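# Seat the wooden bed rail on the post's pegs

## Task

Put the end of the wooden bed rail onto both of the post's pegs, pushed fully home, with the rail's other end resting in the bracket. It must stay there by itself at the end; a rail that is only held in place by the robot does not count.

## Robot and tools

Robot: two arms, left_arm and right_arm, facing each other across a table. Each arm has six joints, in this column order: waist, shoulder, elbow, wrist pitch, wrist yaw, wrist roll. Each also has a parallel gripper. The scene frame is shared by both arms. Its origin is the table centre, +z is up, and the tabletop sits at z = +0.020 m. left_arm's base is on the +y side. The names left and right are labels only; they do not mean sides of a camera image.

execute_actions takes an argument "actions", which is a list holding at most one item.
- An empty list only returns the current state.
- {"rows": [...], "steps": n} is a motion of n control steps. Each step is 1/30 s, n is at most 15, and the default is 15. Each row covers one step, and the final row is reused for any remaining steps.
- {"steps": n} with no rows is a wait of up to 300 steps, counted from the previous result. Time spent replying counts toward it.
The optional "pictures" boolean turns the camera images in the result on or off. They are included by default. If a call is refused, nothing is sent to the robot.

Each row is one flat list of 14 numbers, each within [-1, 1], and always covers both arms. The first 7 are left_arm: six joint values, then the gripper opening. The last 7 are right_arm in the same order.

The joint values are offsets, not poses. They are measured from the joint angles in the most recent result that lists them, not from the previous row. Before any result has shown angles, and for later calls within one reply, they are measured from where the arm is when the action begins. So a row of zeros pulls the arm back to that reference; it does not hold still. To hold still, wait instead.

Scale of the joint values: 1.0 equals 0.9615 rad for the waist, shoulder and elbow; 1.713 rad for wrist pitch; 1.767 rad for wrist yaw; and 1.728 rad for wrist roll. The stated joint ranges, in radians, are:
- waist -3.054 to 3.054
- shoulder 0.000 to 3.142
- elbow 0.000 to 2.356
- wrist pitch -1.571 to 1.571
- wrist yaw -1.571 to 1.571
- wrist roll -3.142 to 3.142
A call is refused if it aims a joint more than 0.010 rad outward past its range. The actual end stop may differ from the stated one by up to 0.010 rad. A target beyond the real end is cut off at that end, and the result may say "joint sent to its limit"; that line can refer to an earlier action. If the line is missing, that does not prove the joint has more room.

The gripper opening is an absolute value, not an offset. +1 is fully open, which is 0.088 m between the pads. Empty fingers close at about -0.80, and values below that down to -1 close them no further. Closing fully from open takes at least about 0.5 s.

Motion limits:
- Each step, a joint target may lead the measured angle by at most 0.211 rad (waist, shoulder, elbow), 0.213 (wrist pitch), 0.267 (wrist yaw) or 0.228 (wrist roll).
- If the targets would move a gripper more than 70 mm from where it is, they are scaled back.
- Friction can leave a joint short of its target, especially at long reach, and tiny moves may not happen at all. Check the joint angles after each move.
- Between calls, the arms keep heading toward the last row sent until motion has nearly stopped or a step is HELD.
- The simulation keeps running while you think and write.

Results:
- The state line gives each gripper's end_effector_position (m) and end_effector_quat_wxyz, plus linear and angular velocities, all in the scene frame. That position is the point between the finger pads, 3 to 4 cm behind the fingertips. The gripper's fingers point along its +x axis and close along its y axis. The printed position can be off, more so at long reach.
- Joint positions and Joint velocities give one block per arm: the six joints (rad, rad/s), then the pad gap (m, m/s).
- grip_measured is the finger opening on the same scale as the commanded opening. It can be off by about 1 mm, and it reads up to about 3 mm (0.061) narrow when squeezing something hard. To hold a part firmly, command about 0.07 below grip_measured; a smaller margin grips more gently. Very thin parts, under about 3 mm, get less force. Each finger pad pushes with roughly 34 to 49 N at most.
- "joint command not followed" means a clearance check altered or blocked joint targets. HELD marks the steps where the row was not fully sent.
- TORQUE FAULT means a joint hit its load limit; that arm then halts for 10 s and drops the rest of the call. Load limits (N m): waist 17.8, shoulder 22, elbow 22, wrist pitch 5.8, wrist yaw 5.78, wrist roll 5.42. A carried object's weight adds to the load.
- MOTOR HOT appears from 50 °C. At 95 °C an OVER-TEMPERATURE FAULT holds the arm; if it does not cool, the arm may lose power and go limp. Do not carry loads for long stretches.

zoom_image takes a "camera" (cam_head_left, cam_head_right, cam_high, cam_low, cam_left_wrist or cam_right_wrist) and a "region" [x0, y0, x1, y1]. The region is in pixels of that camera's latest 504x504 image, with the origin at the top-left, and can be at most 504 by 504. show_instructions displays the reference image for the scene. finished_scene takes "scene", the number of the current scene; it ends that scene, grades it, and cannot be undone.

Things to avoid: knocking anything off the table, dropping the rail, slamming or forcing parts, and letting the arms collide or press on each other. Expect occasional brief tugs on a held part or pushes on loose objects. Before finishing, release the rail and confirm it stays seated by itself.

Each tool is called after "Call:" in YAML: its name, and indented under it one key for each argument.

## Session

Call:
execute_actions:
  actions: []

Scene clock: 0.00 s of 4700.00 s.
left_arm: end_effector_position=(+0.3173, +0.2150, +0.4085) grip_measured=+1.000 end_effector_quat_wxyz=(-0.566, +0.775, -0.234, -0.157) end_effector_velocity=(+0.001, +0.003, -0.002) end_effector_angular_velocity=(+0.015, -0.012, +0.014) | right_arm: end_effector_position=(+0.2996, -0.6035, +0.2395) grip_measured=+1.000 end_effector_quat_wxyz=(+0.713, -0.452, +0.496, -0.204) end_effector_velocity=(-0.001, -0.000, -0.001) end_effector_angular_velocity=(+0.002, +0.013, +0.006)
Joint positions: left_arm=[-0.06   1.49   1.387 -0.833 -0.887 -2.751  0.088] | right_arm=[-0.998  1.496  0.732 -0.199  0.879 -0.617  0.088]
Joint velocities: left_arm=[-0.002  0.002 -0.007 -0.007 -0.022 -0.007  0.   ] | right_arm=[-0.002 -0.002 -0.002 -0.007 -0.007 -0.007  0.   ]
Motor temperatures (°C, as the motors report them): left_arm=[26 28 29 26 29 26] | right_arm=[27 27 27 27 25 26]
Heat: left arm: hottest elbow 29 °C (+0.0 °C/min); right arm: hottest waist 27 °C (+0.0 °C/min).

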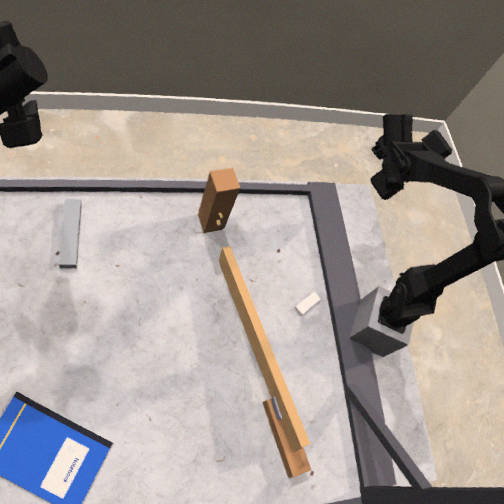

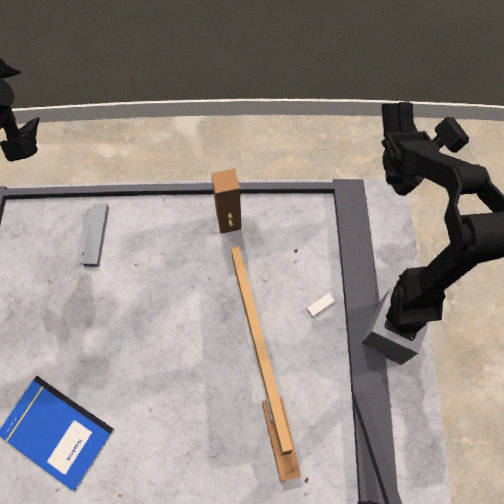

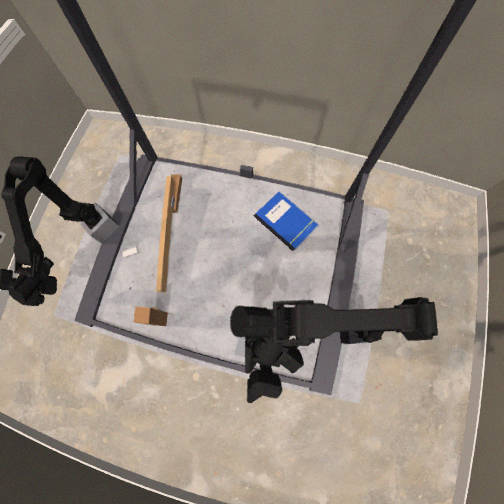

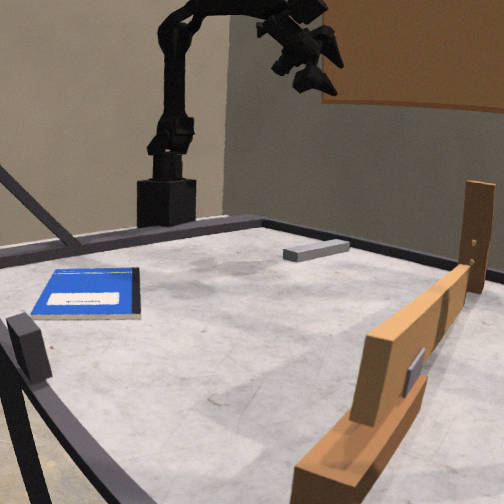

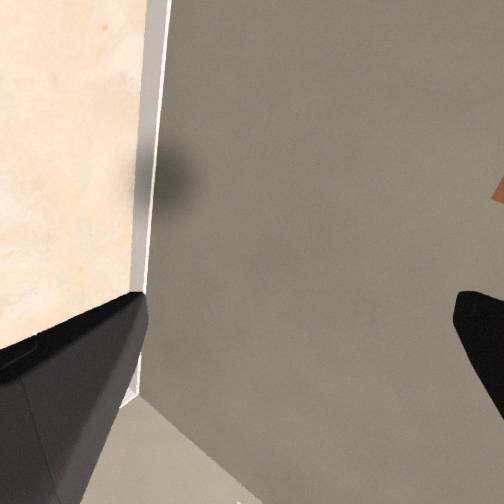

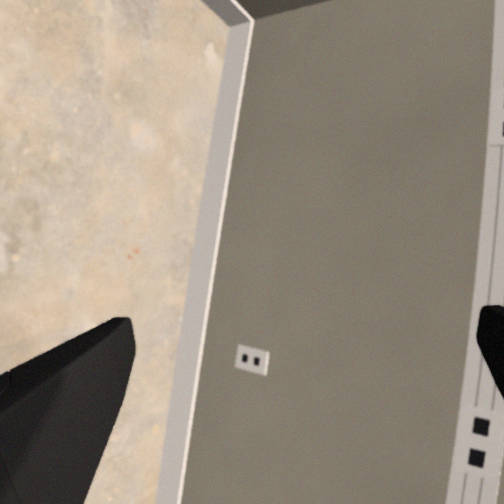

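Call:
execute_actions:
  actions:
    - {"rows":[[0,0,0,0,0,0,1,1,0.3,0.49,-0.39,-0.497,0.97,1]]}
  pictures: false

Call:
execute_actions:
  actions:
    - {"steps":60}

Scene clock: 7.60 s of 4700.00 s.
left_arm: end_effector_position=(+0.3173, +0.2150, +0.4085) grip_measured=+1.000 end_effector_quat_wxyz=(-0.566, +0.775, -0.234, -0.157) end_effector_velocity=(+0.001, +0.002, -0.000) end_effector_angular_velocity=(+0.010, -0.013, +0.014) | right_arm: end_effector_position=(+0.2642, -0.3119, +0.1978) grip_measured=+1.000 end_effector_quat_wxyz=(+0.753, -0.223, +0.589, +0.190) end_effector_velocity=(-0.453, +0.483, -0.023) end_effector_angular_velocity=(+0.824, +1.157, +0.131)
Joint positions: left_arm=[-0.06   1.49   1.387 -0.833 -0.887 -2.751  0.088] | right_arm=[-0.409  1.753  1.165 -0.782  0.126  0.059  0.088]
Joint velocities: left_arm=[-0.002  0.002 -0.002 -0.007 -0.022 -0.007  0.   ] | right_arm=[ 1.433  0.11   0.227 -0.711 -1.077  1.56   0.   ]
Motor temperatures (°C, as the motors report them): left_arm=[26 29 30 27 29 25] | right_arm=[27 28 28 27 25 26]
Heat: left arm: hottest elbow 30 °C (+7.9 °C/min); right arm: hottest shoulder 28 °C (+7.9 °C/min).
Steps of this call (steps 1 to 90: nothing new was sent; then 4.10 s passed at rest; steps 91 to 105: all 15 steps of this action). Readings (joint positions):
91: left_arm=[-0.060 1.490 1.387 -0.833 -0.887 -2.751] | right_arm=[-0.984 1.518 0.758 -0.247 0.848 -0.576]
92: left_arm=[-0.060 1.490 1.387 -0.833 -0.887 -2.751] | right_arm=[-0.952 1.551 0.794 -0.282 0.795 -0.533]
94: left_arm=[-0.060 1.490 1.387 -0.833 -0.887 -2.751] | right_arm=[-0.874 1.627 0.874 -0.359 0.688 -0.448]
98: left_arm=[-0.060 1.490 1.387 -0.833 -0.887 -2.751] | right_arm=[-0.712 1.720 1.020 -0.527 0.478 -0.272]
105: the state above

Scene clock: 9.60 s of 4700.00 s.
left_arm: end_effector_position=(+0.3173, +0.2150, +0.4085) grip_measured=+1.000 end_effector_quat_wxyz=(-0.566, +0.775, -0.234, -0.157) end_effector_velocity=(+0.000, +0.005, -0.001) end_effector_angular_velocity=(+0.004, +0.003, +0.018) | right_arm: end_effector_position=(+0.1500, -0.2219, +0.1950) grip_measured=+1.000 end_effector_quat_wxyz=(+0.729, +0.043, +0.682, +0.033) end_effector_velocity=(-0.001, -0.002, -0.000) end_effector_angular_velocity=(-0.004, +0.008, +0.020)
Joint positions: left_arm=[-0.06   1.49   1.387 -0.833 -0.887 -2.751  0.088] | right_arm=[-0.036  1.771  1.191 -0.865  0.004  1.055  0.088]
Joint velocities: left_arm=[ 0.002 -0.002 -0.002 -0.022 -0.007 -0.022  0.   ] | right_arm=[-0.002 -0.002 -0.002 -0.007 -0.007 -0.022  0.   ]
Motor temperatures (°C, as the motors report them): left_arm=[26 29 31 27 29 25] | right_arm=[27 28 29 27 25 26]
Heat: left arm: hottest elbow 31 °C (+12.5 °C/min); right arm: hottest elbow 29 °C (+12.5 °C/min).
Steps of this call (steps 1 to 45: the robot went on to your last target; steps 46 to 60: nothing new was sent). Readings (joint positions):
1: left_arm=[-0.060 1.490 1.387 -0.833 -0.887 -2.751] | right_arm=[-0.360 1.757 1.171 -0.802 0.096 0.114]
2: left_arm=[-0.060 1.490 1.387 -0.833 -0.887 -2.751] | right_arm=[-0.308 1.761 1.176 -0.818 0.073 0.172]
4: left_arm=[-0.060 1.490 1.387 -0.833 -0.887 -2.751] | right_arm=[-0.197 1.767 1.183 -0.839 0.040 0.293]
8: left_arm=[-0.060 1.490 1.387 -0.833 -0.887 -2.751] | right_arm=[-0.045 1.771 1.190 -0.859 0.005 0.564]
60: the state above
All arms were judged still, so your last target was given up. Only a new action makes them travel on or press farther. Fingers that are still opening or closing keep moving.

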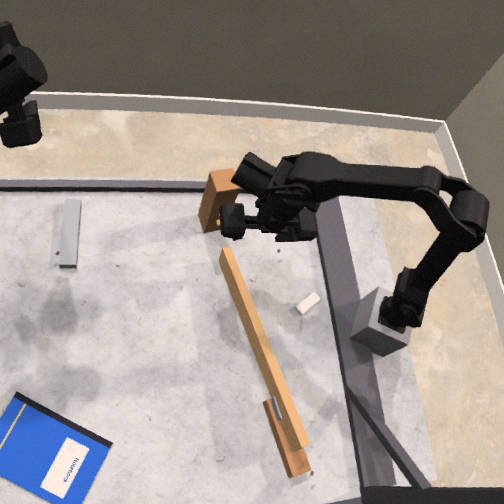

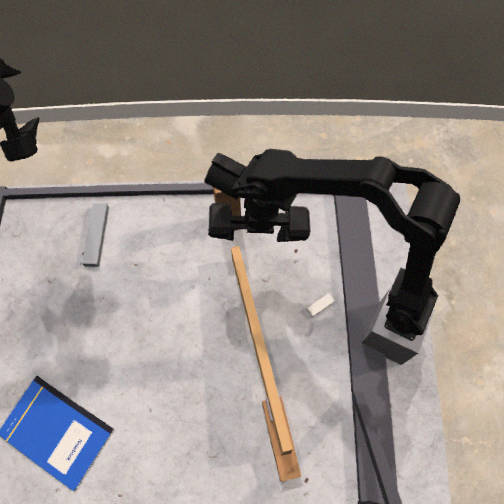

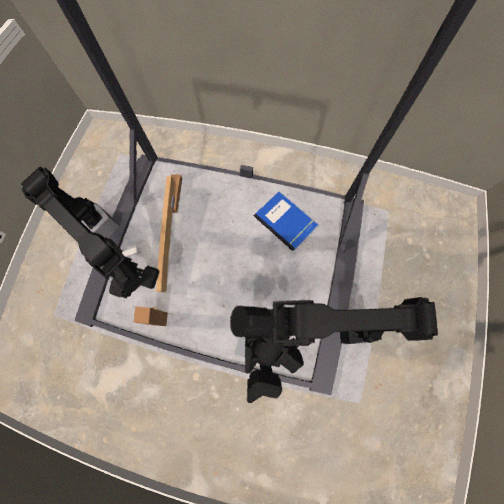

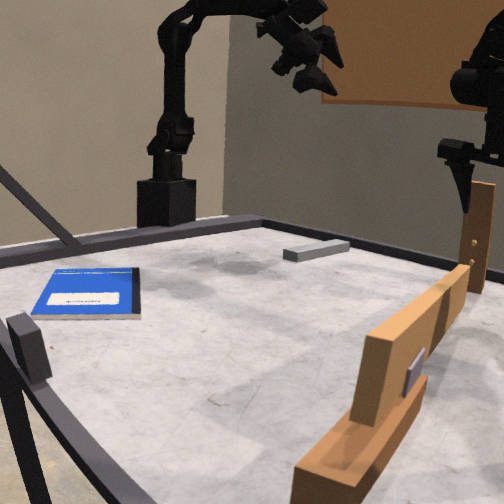

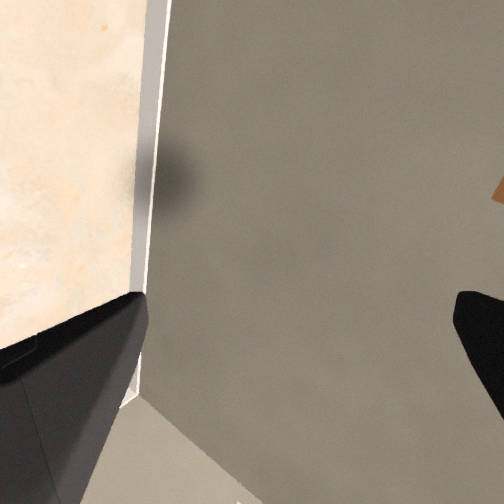

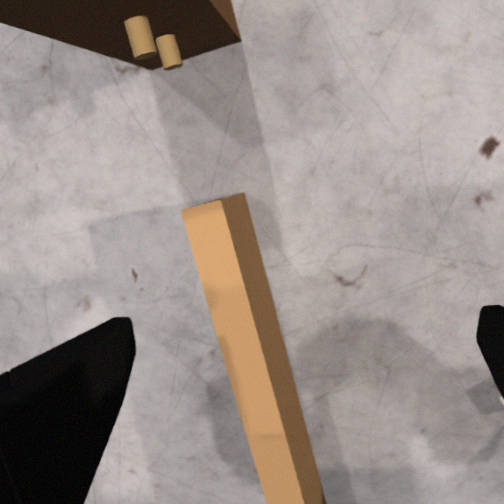

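Call:
execute_actions:
  actions:
    - {"rows":[[0,0,0,0,0,0,1,0,0.27,-0.3,0.25,0,-0.13,1]]}
  pictures: false

Call:
execute_actions:
  actions:
    - {"steps":30}

Scene clock: 22.67 s of 4700.00 s.
left_arm: end_effector_position=(+0.3173, +0.2150, +0.4085) grip_measured=+1.000 end_effector_quat_wxyz=(-0.566, +0.775, -0.234, -0.157) end_effector_velocity=(+0.000, +0.004, -0.002) end_effector_angular_velocity=(+0.024, -0.010, +0.014) | right_arm: end_effector_position=(+0.1468, -0.2260, +0.1200) grip_measured=+1.000 end_effector_quat_wxyz=(+0.721, -0.015, +0.688, +0.083) end_effector_velocity=(-0.000, -0.000, +0.001) end_effector_angular_velocity=(+0.001, +0.007, +0.006)
Joint positions: left_arm=[-0.06   1.49   1.387 -0.833 -0.887 -2.751  0.088] | right_arm=[-0.044  1.903  1.028 -0.59  -0.017  0.896  0.088]
Joint velocities: left_arm=[-0.002  0.002 -0.002 -0.022 -0.022 -0.007  0.   ] | right_arm=[-0.002 -0.002  0.002 -0.007 -0.007 -0.007  0.   ]
Motor temperatures (°C, as the motors report them): left_arm=[26 30 32 28 28 25] | right_arm=[27 30 29 27 25 26]
Heat: left arm: hottest elbow 32 °C (+7.9 °C/min); right arm: hottest shoulder 30 °C (+7.9 °C/min).
TORQUE FAULT: the external load on joint 2 (shoulder) of the right arm reached its load limit, and that arm stopped for 10 seconds. A torque fault stops only its own arm. That arm's remaining commands of this call were not run. That arm holds where it stopped, with its grip as last carried out, and accepts commands again: back off and push less far. That arm stops again, at the same cost, whenever a joint's load reaches its limit.
The stop of the right arm began at step 92 of this call (marked STOPPED below). From that step on that arm followed nothing that you had sent. 9 of its steps, steps kept back included, did not run and will not run. Nothing is kept back now, and the robot has no last target.
Steps of this call (steps 1 to 85: nothing new was sent; steps 86 to 100: all 15 steps of this action; steps 101 to 392: the stop continued). Readings (joint positions):
86: left_arm=[-0.060 1.490 1.387 -0.833 -0.887 -2.751] | right_arm=[-0.036 1.786 1.170 -0.830 0.004 1.023]
87: left_arm=[-0.060 1.490 1.387 -0.833 -0.887 -2.751] | right_arm=[-0.036 1.803 1.148 -0.782 0.004 0.988]
89: left_arm=[-0.060 1.490 1.387 -0.833 -0.887 -2.751] | right_arm=[-0.036 1.865 1.089 -0.702 0.004 0.937]
92: left_arm=[-0.060 1.490 1.387 -0.833 -0.887 -2.751] | right_arm=[-0.043 1.898 1.030 -0.575 -0.016 0.893] STOPPED (the right arm)
93: left_arm=[-0.060 1.490 1.387 -0.833 -0.887 -2.751] | right_arm=[-0.043 1.899 1.032 -0.578 -0.016 0.893]
392: the state above

Scene clock: 22.70 s of 4700.00 s.
left_arm: end_effector_position=(+0.3173, +0.2150, +0.4085) grip_measured=+1.000 end_effector_quat_wxyz=(-0.566, +0.775, -0.234, -0.157) end_effector_velocity=(-0.001, +0.002, -0.000) end_effector_angular_velocity=(+0.002, -0.003, +0.006) | right_arm: end_effector_position=(+0.1468, -0.2260, +0.1200) grip_measured=+1.000 end_effector_quat_wxyz=(+0.721, -0.015, +0.688, +0.083) end_effector_velocity=(-0.001, -0.002, +0.000) end_effector_angular_velocity=(-0.003, +0.008, +0.020)
Joint positions: left_arm=[-0.06   1.49   1.387 -0.833 -0.887 -2.751  0.088] | right_arm=[-0.044  1.903  1.028 -0.59  -0.017  0.896  0.088]
Joint velocities: left_arm=[-0.002 -0.002 -0.002 -0.007 -0.007 -0.007  0.   ] | right_arm=[-0.002 -0.002 -0.002 -0.007 -0.007 -0.022  0.   ]
Motor temperatures (°C, as the motors report them): left_arm=[26 30 32 28 28 25] | right_arm=[27 30 29 27 25 26]
Heat: left arm: hottest elbow 32 °C (+7.9 °C/min); right arm: hottest shoulder 30 °C (+7.9 °C/min).
A stop began in an earlier call of the same reply, so what this call sent did not run. Send another action.
Steps of this call (step 1: nothing new was sent). Readings (joint positions):
1: the state above

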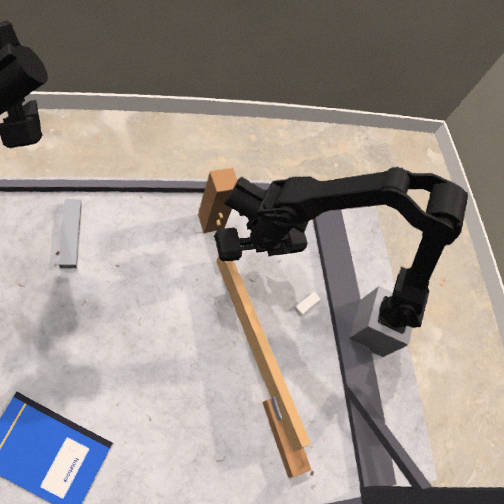

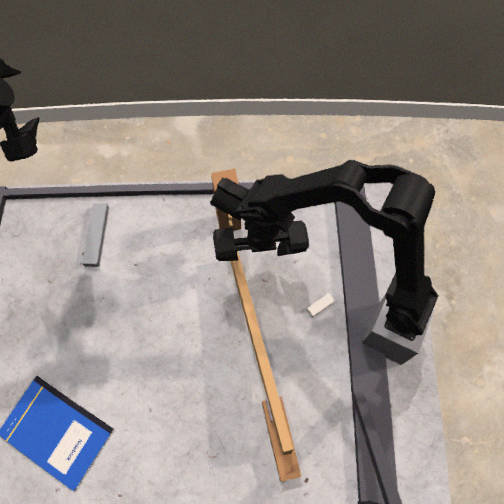

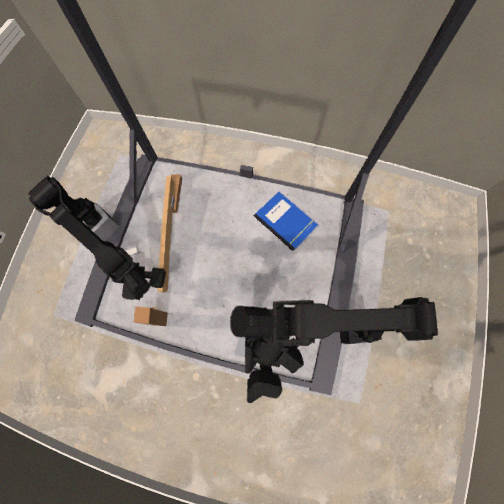

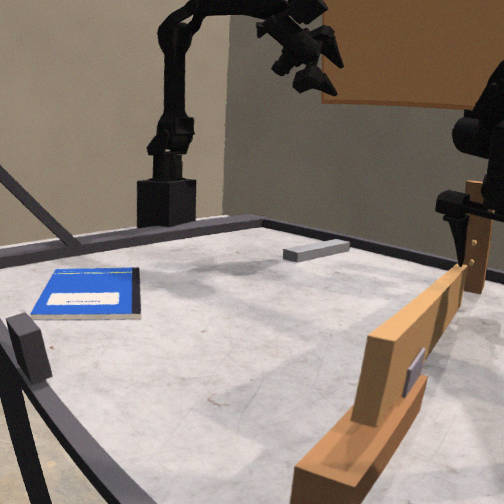

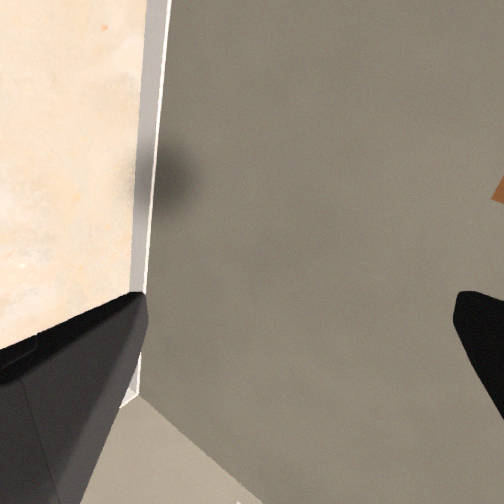

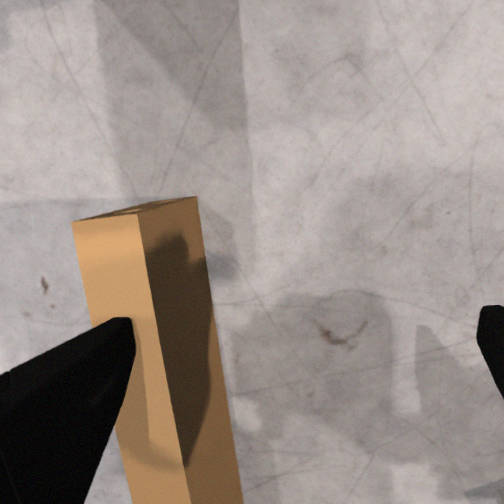

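Call:
execute_actions:
  actions:
    - {"rows":[[0,0,0,0,0,0,1,0,0,0.2,-0.1,0,0,1],[0,0,0,0,0,0,1,0,0,0.2,-0.1,0,0,1],[0,0,0,0,0,0,1,0,0,0.2,-0.1,0,0,1],[0,0,0,0,0,0,1,0,0,0.2,-0.1,0,0,1],[0,0,0,0,0,0,1,0,0,0.2,-0.1,0,0,1],[0,0,0,0,0,0,1,0.13,0.03,0.2,-0.09,0,0.03,1]]}
  pictures: false

Call:
execute_actions:
  actions:
    - {"steps":20}

Scene clock: 27.07 s of 4700.00 s.
left_arm: end_effector_position=(+0.3173, +0.2150, +0.4085) grip_measured=+1.000 end_effector_quat_wxyz=(-0.566, +0.775, -0.234, -0.157) end_effector_velocity=(-0.002, +0.002, -0.003) end_effector_angular_velocity=(+0.014, +0.012, -0.003) | right_arm: end_effector_position=(+0.1205, -0.1795, +0.1555) grip_measured=+1.000 end_effector_quat_wxyz=(+0.718, -0.037, +0.685, +0.119) end_effector_velocity=(+0.007, -0.006, -0.002) end_effector_angular_velocity=(-0.014, -0.003, -0.016)
Joint positions: left_arm=[-0.06   1.49   1.387 -0.833 -0.887 -2.751  0.088] | right_arm=[ 0.085  1.918  1.213 -0.741 -0.018  0.942  0.088]
Joint velocities: left_arm=[-0.002 -0.002 -0.002 -0.022  0.007 -0.007  0.   ] | right_arm=[-0.022  0.002 -0.002 -0.007  0.007 -0.007  0.   ]
Motor temperatures (°C, as the motors report them): left_arm=[26 31 32 28 28 25] | right_arm=[27 30 29 27 25 26]
Heat: left arm: hottest elbow 32 °C (+6.7 °C/min); right arm: hottest shoulder 30 °C (+6.7 °C/min).
Steps of this call (steps 1 to 90: nothing new was sent; then 0.87 s passed at rest; steps 91 to 105: all 15 steps of this action). Readings (joint positions):
91: left_arm=[-0.060 1.490 1.387 -0.833 -0.887 -2.751] | right_arm=[-0.044 1.905 1.062 -0.648 -0.017 0.896]
92: left_arm=[-0.060 1.490 1.387 -0.833 -0.887 -2.751] | right_arm=[-0.044 1.909 1.096 -0.687 -0.017 0.896]
94: left_arm=[-0.060 1.490 1.387 -0.833 -0.887 -2.751] | right_arm=[-0.044 1.909 1.158 -0.715 -0.017 0.896]
98: left_arm=[-0.060 1.490 1.387 -0.833 -0.887 -2.751] | right_arm=[0.019 1.907 1.212 -0.733 -0.012 0.926]
105: the state above

Scene clock: 27.73 s of 4700.00 s.
left_arm: end_effector_position=(+0.3173, +0.2150, +0.4085) grip_measured=+1.000 end_effector_quat_wxyz=(-0.566, +0.775, -0.234, -0.157) end_effector_velocity=(-0.002, -0.001, +0.001) end_effector_angular_velocity=(-0.012, -0.006, +0.001) | right_arm: end_effector_position=(+0.1209, -0.1796, +0.1555) grip_measured=+1.000 end_effector_quat_wxyz=(+0.718, -0.036, +0.685, +0.118) end_effector_velocity=(-0.001, -0.002, +0.002) end_effector_angular_velocity=(+0.001, +0.009, -0.009)
Joint positions: left_arm=[-0.06   1.49   1.387 -0.833 -0.887 -2.751  0.088] | right_arm=[ 0.083  1.918  1.213 -0.741 -0.018  0.943  0.088]
Joint velocities: left_arm=[-0.007 -0.002 -0.002  0.007 -0.007 -0.007  0.   ] | right_arm=[-0.002 -0.007 -0.002 -0.007 -0.007  0.007  0.   ]
Motor temperatures (°C, as the motors report them): left_arm=[26 31 32 28 28 25] | right_arm=[27 30 29 27 25 26]
Heat: left arm: hottest elbow 32 °C (+6.5 °C/min); right arm: hottest shoulder 30 °C (+6.5 °C/min).
Steps of this call (steps 1 to 15: the robot went on to your last target; steps 16 to 20: nothing new was sent). Readings (joint positions):
1: left_arm=[-0.060 1.490 1.387 -0.833 -0.887 -2.751] | right_arm=[0.084 1.918 1.213 -0.741 -0.018 0.942]
2: left_arm=[-0.060 1.490 1.387 -0.833 -0.887 -2.751] | right_arm=[0.083 1.918 1.213 -0.741 -0.018 0.943]
4: left_arm=[-0.060 1.490 1.387 -0.833 -0.887 -2.751] | right_arm=[0.083 1.918 1.213 -0.741 -0.018 0.943]
8: left_arm=[-0.060 1.490 1.387 -0.833 -0.887 -2.751] | right_arm=[0.083 1.918 1.213 -0.741 -0.018 0.943]
20: the state above
All arms were judged still, so your last target was given up. Only a new action makes them travel on or press farther. Fingers that are still opening or closing keep moving.

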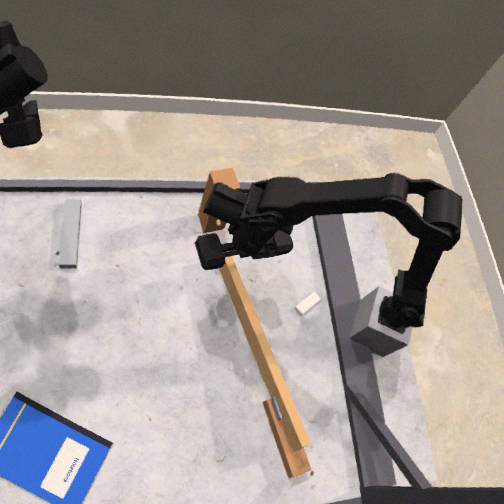

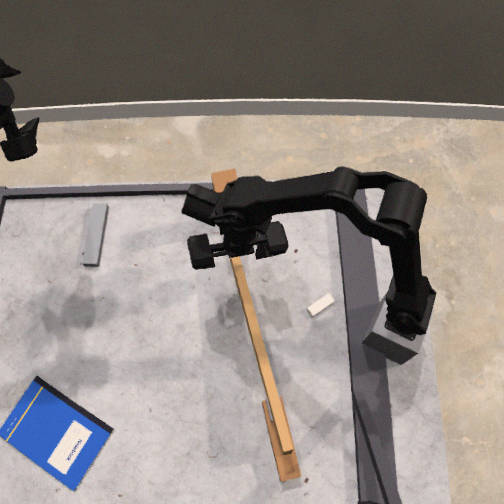

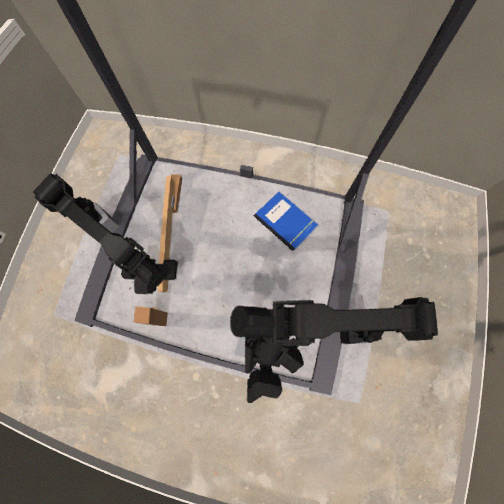

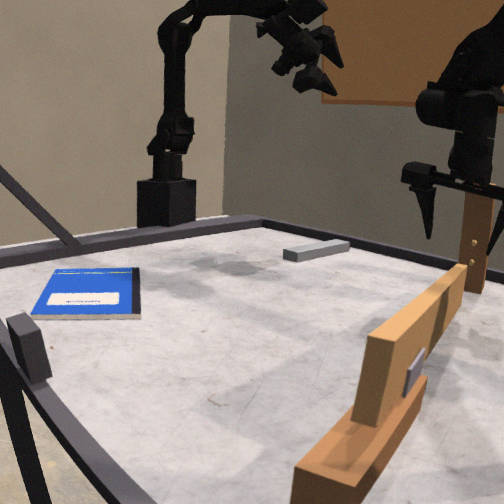

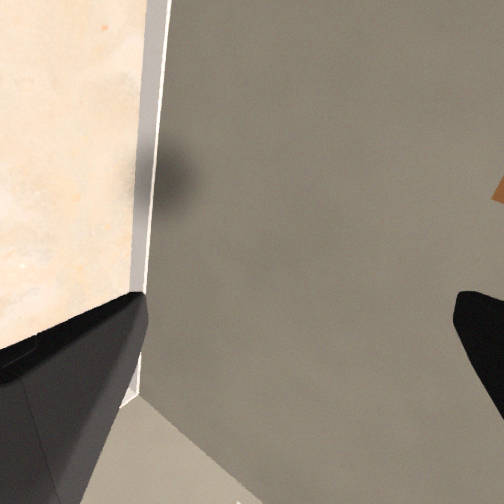

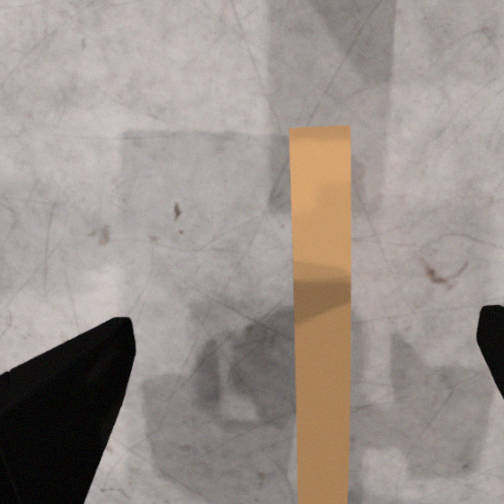

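Centered. Descend.

Call:
execute_actions:
  actions:
    - {"rows":[[0,0,0,0,0,0,1,0,0.15,-0.19,0.2,0,0,1]]}
  pictures: false

Call:
execute_actions:
  actions:
    - {"steps":20}

Scene clock: 31.17 s of 4700.00 s.
left_arm: end_effector_position=(+0.3173, +0.2150, +0.4085) grip_measured=+1.000 end_effector_quat_wxyz=(-0.566, +0.775, -0.234, -0.157) end_effector_velocity=(-0.001, -0.001, -0.000) end_effector_angular_velocity=(-0.015, +0.005, -0.003) | right_arm: end_effector_position=(+0.1173, -0.1877, +0.0755) grip_measured=+1.000 end_effector_quat_wxyz=(+0.720, -0.030, +0.682, +0.124) end_effector_velocity=(-0.000, -0.000, +0.001) end_effector_angular_velocity=(+0.001, +0.009, -0.009)
Joint positions: left_arm=[-0.06   1.49   1.387 -0.833 -0.887 -2.751  0.088] | right_arm=[ 0.083  2.061  1.035 -0.403 -0.018  0.943  0.088]
Joint velocities: left_arm=[-0.002 -0.002 -0.002  0.007  0.007 -0.007  0.   ] | right_arm=[-0.002 -0.002  0.002 -0.007 -0.007  0.007  0.   ]
Motor temperatures (°C, as the motors report them): left_arm=[26 31 32 28 28 25] | right_arm=[27 30 29 27 25 26]
Heat: left arm: hottest elbow 32 °C (+5.8 °C/min); right arm: hottest shoulder 30 °C (+5.8 °C/min).
Steps of this call (steps 1 to 88: nothing new was sent; steps 89 to 103: all 15 steps of this action). Readings (joint positions):
89: left_arm=[-0.060 1.490 1.387 -0.833 -0.887 -2.751] | right_arm=[0.083 1.930 1.187 -0.692 -0.018 0.943]
90: left_arm=[-0.060 1.490 1.387 -0.833 -0.887 -2.751] | right_arm=[0.083 1.944 1.159 -0.627 -0.018 0.943]
92: left_arm=[-0.060 1.490 1.387 -0.833 -0.887 -2.751] | right_arm=[0.083 1.998 1.102 -0.513 -0.018 0.943]
96: left_arm=[-0.060 1.490 1.387 -0.833 -0.887 -2.751] | right_arm=[0.083 2.060 1.037 -0.436 -0.018 0.943]
103: the state above

Scene clock: 31.83 s of 4700.00 s.
left_arm: end_effector_position=(+0.3173, +0.2150, +0.4085) grip_measured=+1.000 end_effector_quat_wxyz=(-0.566, +0.775, -0.234, -0.157) end_effector_velocity=(-0.003, +0.003, -0.001) end_effector_angular_velocity=(+0.017, +0.001, +0.001) | right_arm: end_effector_position=(+0.1176, -0.1871, +0.0756) grip_measured=+1.000 end_effector_quat_wxyz=(+0.721, -0.029, +0.681, +0.125) end_effector_velocity=(+0.001, -0.002, +0.002) end_effector_angular_velocity=(+0.000, +0.007, +0.001)
Joint positions: left_arm=[-0.06   1.49   1.387 -0.833 -0.887 -2.751  0.088] | right_arm=[ 0.083  2.061  1.035 -0.4   -0.018  0.943  0.088]
Joint velocities: left_arm=[-0.007 -0.002 -0.002 -0.022 -0.007 -0.007  0.   ] | right_arm=[-0.007 -0.007 -0.002 -0.007 -0.007 -0.007  0.   ]
Motor temperatures (°C, as the motors report them): left_arm=[26 31 32 28 28 25] | right_arm=[27 31 29 27 25 26]
Heat: left arm: hottest elbow 32 °C (+5.7 °C/min); right arm: hottest shoulder 31 °C (+7.5 °C/min).
Steps of this call (steps 1 to 15: the robot went on to your last target; steps 16 to 20: nothing new was sent). Readings (joint positions):
1: left_arm=[-0.060 1.490 1.387 -0.833 -0.887 -2.751] | right_arm=[0.083 2.061 1.035 -0.402 -0.018 0.943]
2: left_arm=[-0.060 1.490 1.387 -0.833 -0.887 -2.751] | right_arm=[0.083 2.061 1.035 -0.400 -0.018 0.943]
4: left_arm=[-0.060 1.490 1.387 -0.833 -0.887 -2.751] | right_arm=[0.083 2.061 1.035 -0.400 -0.018 0.943]
8: left_arm=[-0.060 1.490 1.387 -0.833 -0.887 -2.751] | right_arm=[0.083 2.061 1.035 -0.400 -0.018 0.943]
20: the state above
All arms were judged still, so your last target was given up. Only a new action makes them travel on or press farther. Fingers that are still opening or closing keep moving.

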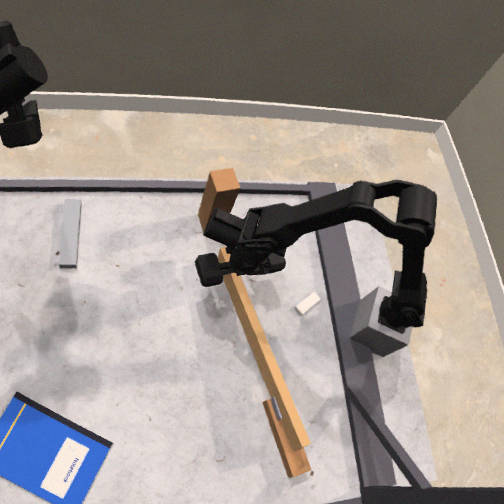

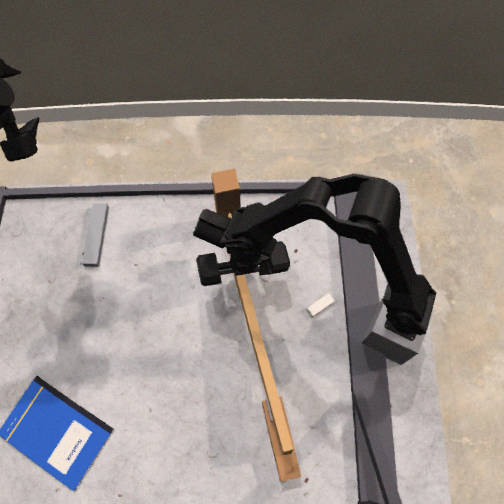

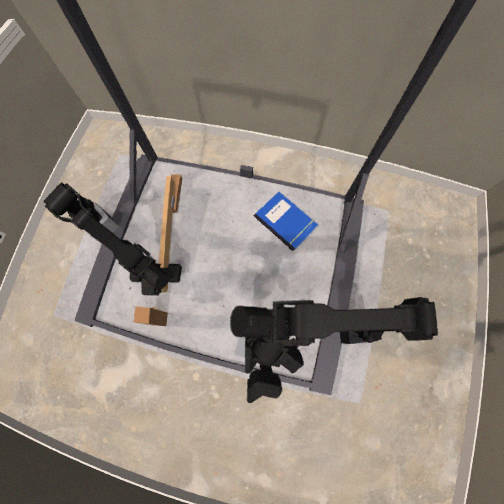

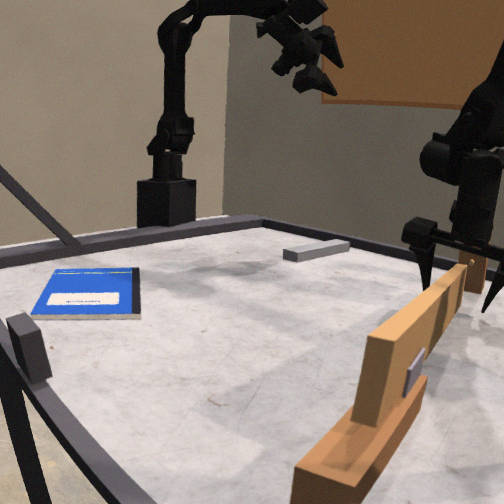

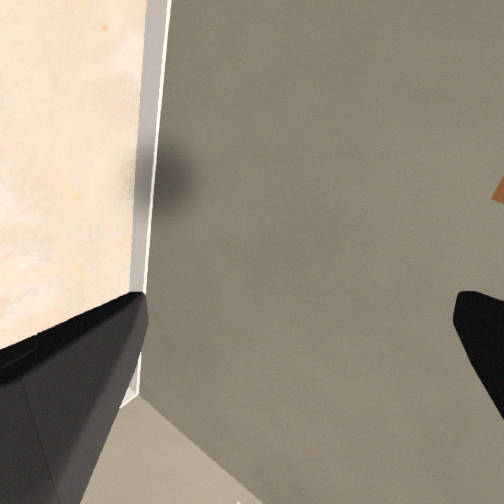

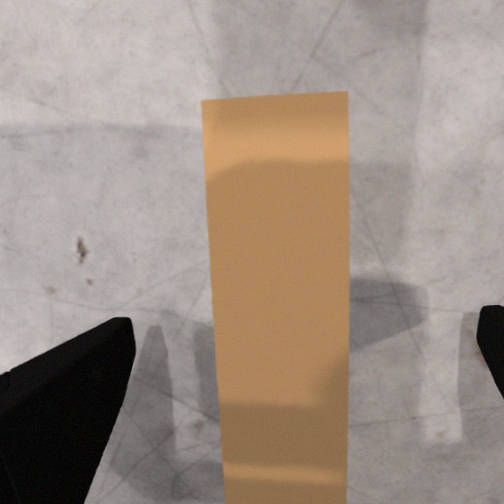

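Grip, lift about 3.7 cm.

Call:
execute_actions:
  actions:
    - {"rows":[[0,0,0,0,0,0,1,0,0,0,0,0,0,-1]]}
  pictures: false

Call:
execute_actions:
  actions:
    - {"rows":[[0,0,0,0,0,0,1,0,-0.09,0.11,-0.11,0,0,-1]]}
  pictures: false

Call:
execute_actions:
  actions:
    - {"steps":20}

Call:
zoom_image:
  camera: "cam_low"
  region: [394, 170, 504, 300]

Scene clock: 36.27 s of 4700.00 s.
left_arm: end_effector_position=(+0.3173, +0.2150, +0.4085) grip_measured=+1.000 end_effector_quat_wxyz=(-0.566, +0.775, -0.234, -0.157) end_effector_velocity=(-0.001, +0.003, +0.002) end_effector_angular_velocity=(-0.002, -0.004, +0.006) | right_arm: end_effector_position=(+0.1176, -0.1868, +0.0760) grip_measured=-0.426 end_effector_quat_wxyz=(+0.721, -0.029, +0.681, +0.125) end_effector_velocity=(-0.001, +0.002, +0.002) end_effector_angular_velocity=(+0.013, -0.001, +0.025)
Joint positions: left_arm=[-0.06   1.49   1.387 -0.833 -0.887 -2.751  0.088] | right_arm=[ 0.083  2.059  1.035 -0.4   -0.019  0.943  0.018]
Joint velocities: left_arm=[-0.002 -0.007 -0.002 -0.007 -0.007 -0.007  0.   ] | right_arm=[ 0.002 -0.007 -0.002  0.007 -0.007 -0.022 -0.028]
Motor temperatures (°C, as the motors report them): left_arm=[26 31 33 28 28 25] | right_arm=[27 31 29 27 25 26]
Heat: left arm: hottest elbow 33 °C (+6.6 °C/min); right arm: hottest shoulder 31 °C (+6.6 °C/min).
Steps of this call (steps 1 to 90: nothing new was sent; then 0.93 s passed at rest; steps 91 to 105: all 15 steps of this action). Readings (joint positions):
91: left_arm=[-0.060 1.490 1.387 -0.833 -0.887 -2.751] | right_arm=[0.083 2.061 1.035 -0.400 -0.018 0.943]
92: left_arm=[-0.060 1.490 1.387 -0.833 -0.887 -2.751] | right_arm=[0.083 2.061 1.035 -0.400 -0.018 0.943]
94: left_arm=[-0.060 1.490 1.387 -0.833 -0.887 -2.751] | right_arm=[0.083 2.061 1.035 -0.400 -0.018 0.943]
98: left_arm=[-0.060 1.490 1.387 -0.833 -0.887 -2.751] | right_arm=[0.083 2.061 1.035 -0.400 -0.018 0.943]
105: the state above

Scene clock: 36.77 s of 4700.00 s.
left_arm: end_effector_position=(+0.3173, +0.2150, +0.4085) grip_measured=+1.000 end_effector_quat_wxyz=(-0.566, +0.775, -0.234, -0.157) end_effector_velocity=(-0.003, -0.002, -0.000) end_effector_angular_velocity=(-0.015, +0.005, -0.008) | right_arm: end_effector_position=(+0.1178, -0.1868, +0.1099) grip_measured=-0.455 end_effector_quat_wxyz=(+0.717, -0.044, +0.687, +0.112) end_effector_velocity=(-0.003, -0.001, +0.000) end_effector_angular_velocity=(-0.013, +0.013, +0.010)
Joint positions: left_arm=[-0.06   1.49   1.387 -0.833 -0.887 -2.751  0.088] | right_arm=[ 0.086  1.997  1.118 -0.587 -0.011  0.943  0.017]
Joint velocities: left_arm=[-0.007 -0.002 -0.002  0.007  0.007 -0.007  0.   ] | right_arm=[ 0.002  0.002  0.007 -0.022 -0.007 -0.007 -0.   ]
Motor temperatures (°C, as the motors report them): left_arm=[26 31 33 28 28 25] | right_arm=[27 32 29 27 25 26]
Heat: left arm: hottest elbow 33 °C (+6.5 °C/min); right arm: hottest shoulder 32 °C (+8.2 °C/min).
Steps of this call (steps 1 to 15: all 15 steps of this action). Readings (joint positions):
1: left_arm=[-0.060 1.490 1.387 -0.833 -0.887 -2.751] | right_arm=[0.083 2.052 1.056 -0.450 -0.016 0.943]
2: left_arm=[-0.060 1.490 1.387 -0.833 -0.887 -2.751] | right_arm=[0.083 2.045 1.073 -0.498 -0.015 0.945]
4: left_arm=[-0.060 1.490 1.387 -0.833 -0.887 -2.751] | right_arm=[0.083 2.019 1.097 -0.543 -0.015 0.945]
8: left_arm=[-0.060 1.490 1.387 -0.833 -0.887 -2.751] | right_arm=[0.086 1.997 1.115 -0.580 -0.011 0.943]
15: the state above

Scene clock: 37.43 s of 4700.00 s.
left_arm: end_effector_position=(+0.3173, +0.2150, +0.4085) grip_measured=+1.000 end_effector_quat_wxyz=(-0.566, +0.775, -0.234, -0.157) end_effector_velocity=(+0.000, +0.004, +0.003) end_effector_angular_velocity=(+0.000, -0.015, +0.014) | right_arm: end_effector_position=(+0.1179, -0.1867, +0.1101) grip_measured=-0.455 end_effector_quat_wxyz=(+0.717, -0.044, +0.687, +0.112) end_effector_velocity=(+0.001, +0.003, +0.002) end_effector_angular_velocity=(+0.014, +0.001, +0.006)
Joint positions: left_arm=[-0.06   1.49   1.387 -0.833 -0.887 -2.751  0.088] | right_arm=[ 0.086  1.997  1.119 -0.588 -0.011  0.943  0.017]
Joint velocities: left_arm=[-0.002 -0.007 -0.002 -0.007 -0.022 -0.007  0.   ] | right_arm=[-0.002 -0.002  0.002  0.007 -0.007 -0.007 -0.   ]
Motor temperatures (°C, as the motors report them): left_arm=[26 31 33 28 28 25] | right_arm=[27 32 30 27 25 26]
Heat: left arm: hottest elbow 33 °C (+6.4 °C/min); right arm: hottest shoulder 32 °C (+8.0 °C/min).
Steps of this call (steps 1 to 15: the robot went on to your last target; steps 16 to 20: nothing new was sent). Readings (joint positions):
1: left_arm=[-0.060 1.490 1.387 -0.833 -0.887 -2.751] | right_arm=[0.086 1.997 1.118 -0.588 -0.011 0.943]
2: left_arm=[-0.060 1.490 1.387 -0.833 -0.887 -2.751] | right_arm=[0.086 1.997 1.118 -0.588 -0.011 0.943]
4: left_arm=[-0.060 1.490 1.387 -0.833 -0.887 -2.751] | right_arm=[0.086 1.997 1.118 -0.588 -0.011 0.943]
8: left_arm=[-0.060 1.490 1.387 -0.833 -0.887 -2.751] | right_arm=[0.086 1.997 1.119 -0.588 -0.011 0.943]
20: the state above
All arms were judged still, so your last target was given up. Only a new action makes them travel on or press farther. Fingers that are still opening or closing keep moving.

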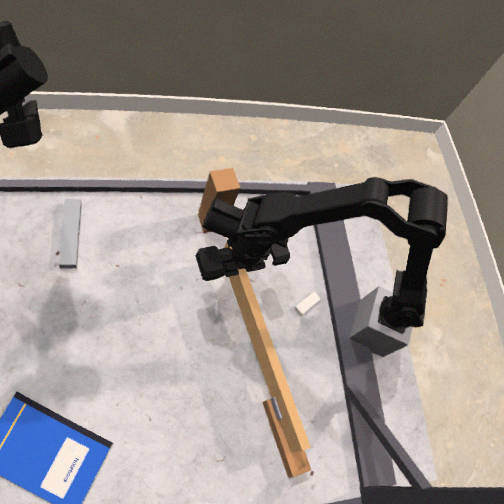

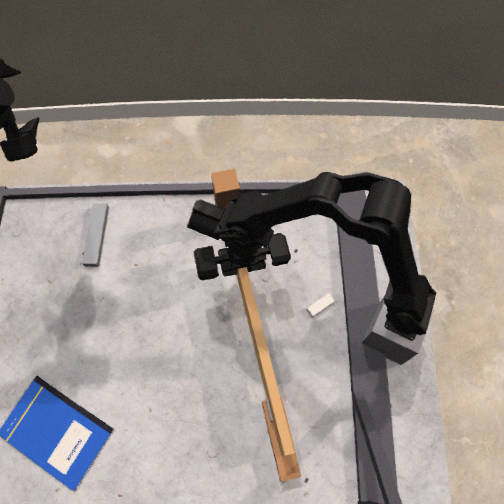

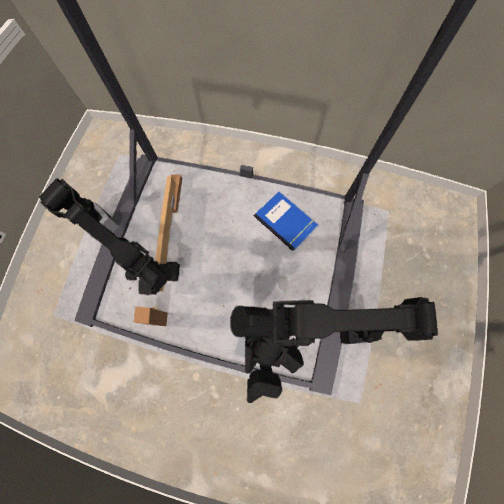

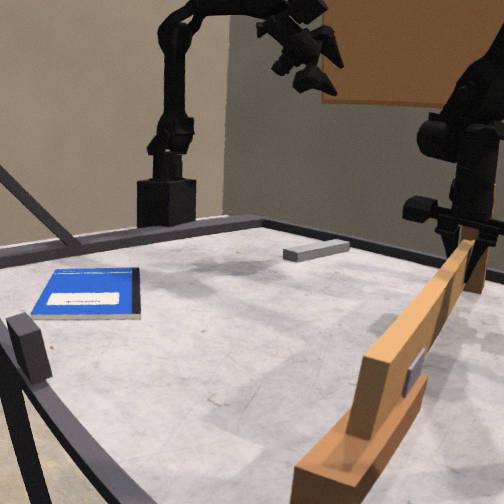

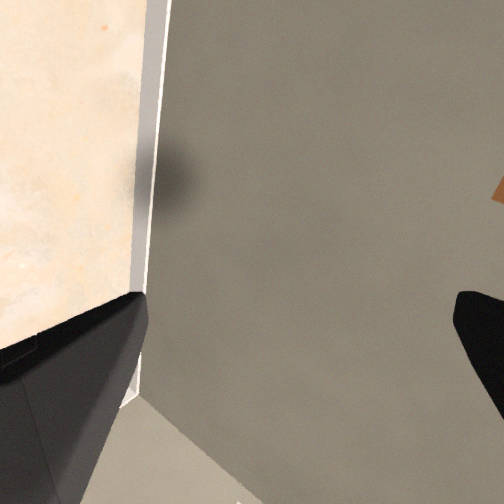

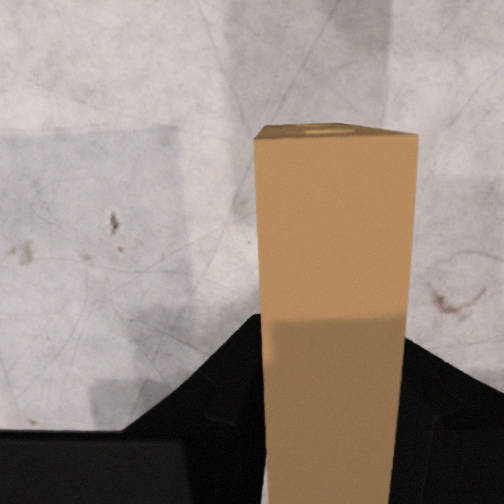

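Region (394, 170, 504, 300) of cam_low's 504x504 image, scaled by 3.877, with more detail than that image has; it fills the left 426 columns of this view, and the rest is white.

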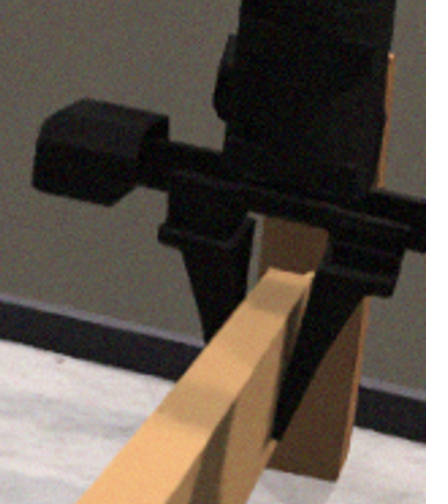

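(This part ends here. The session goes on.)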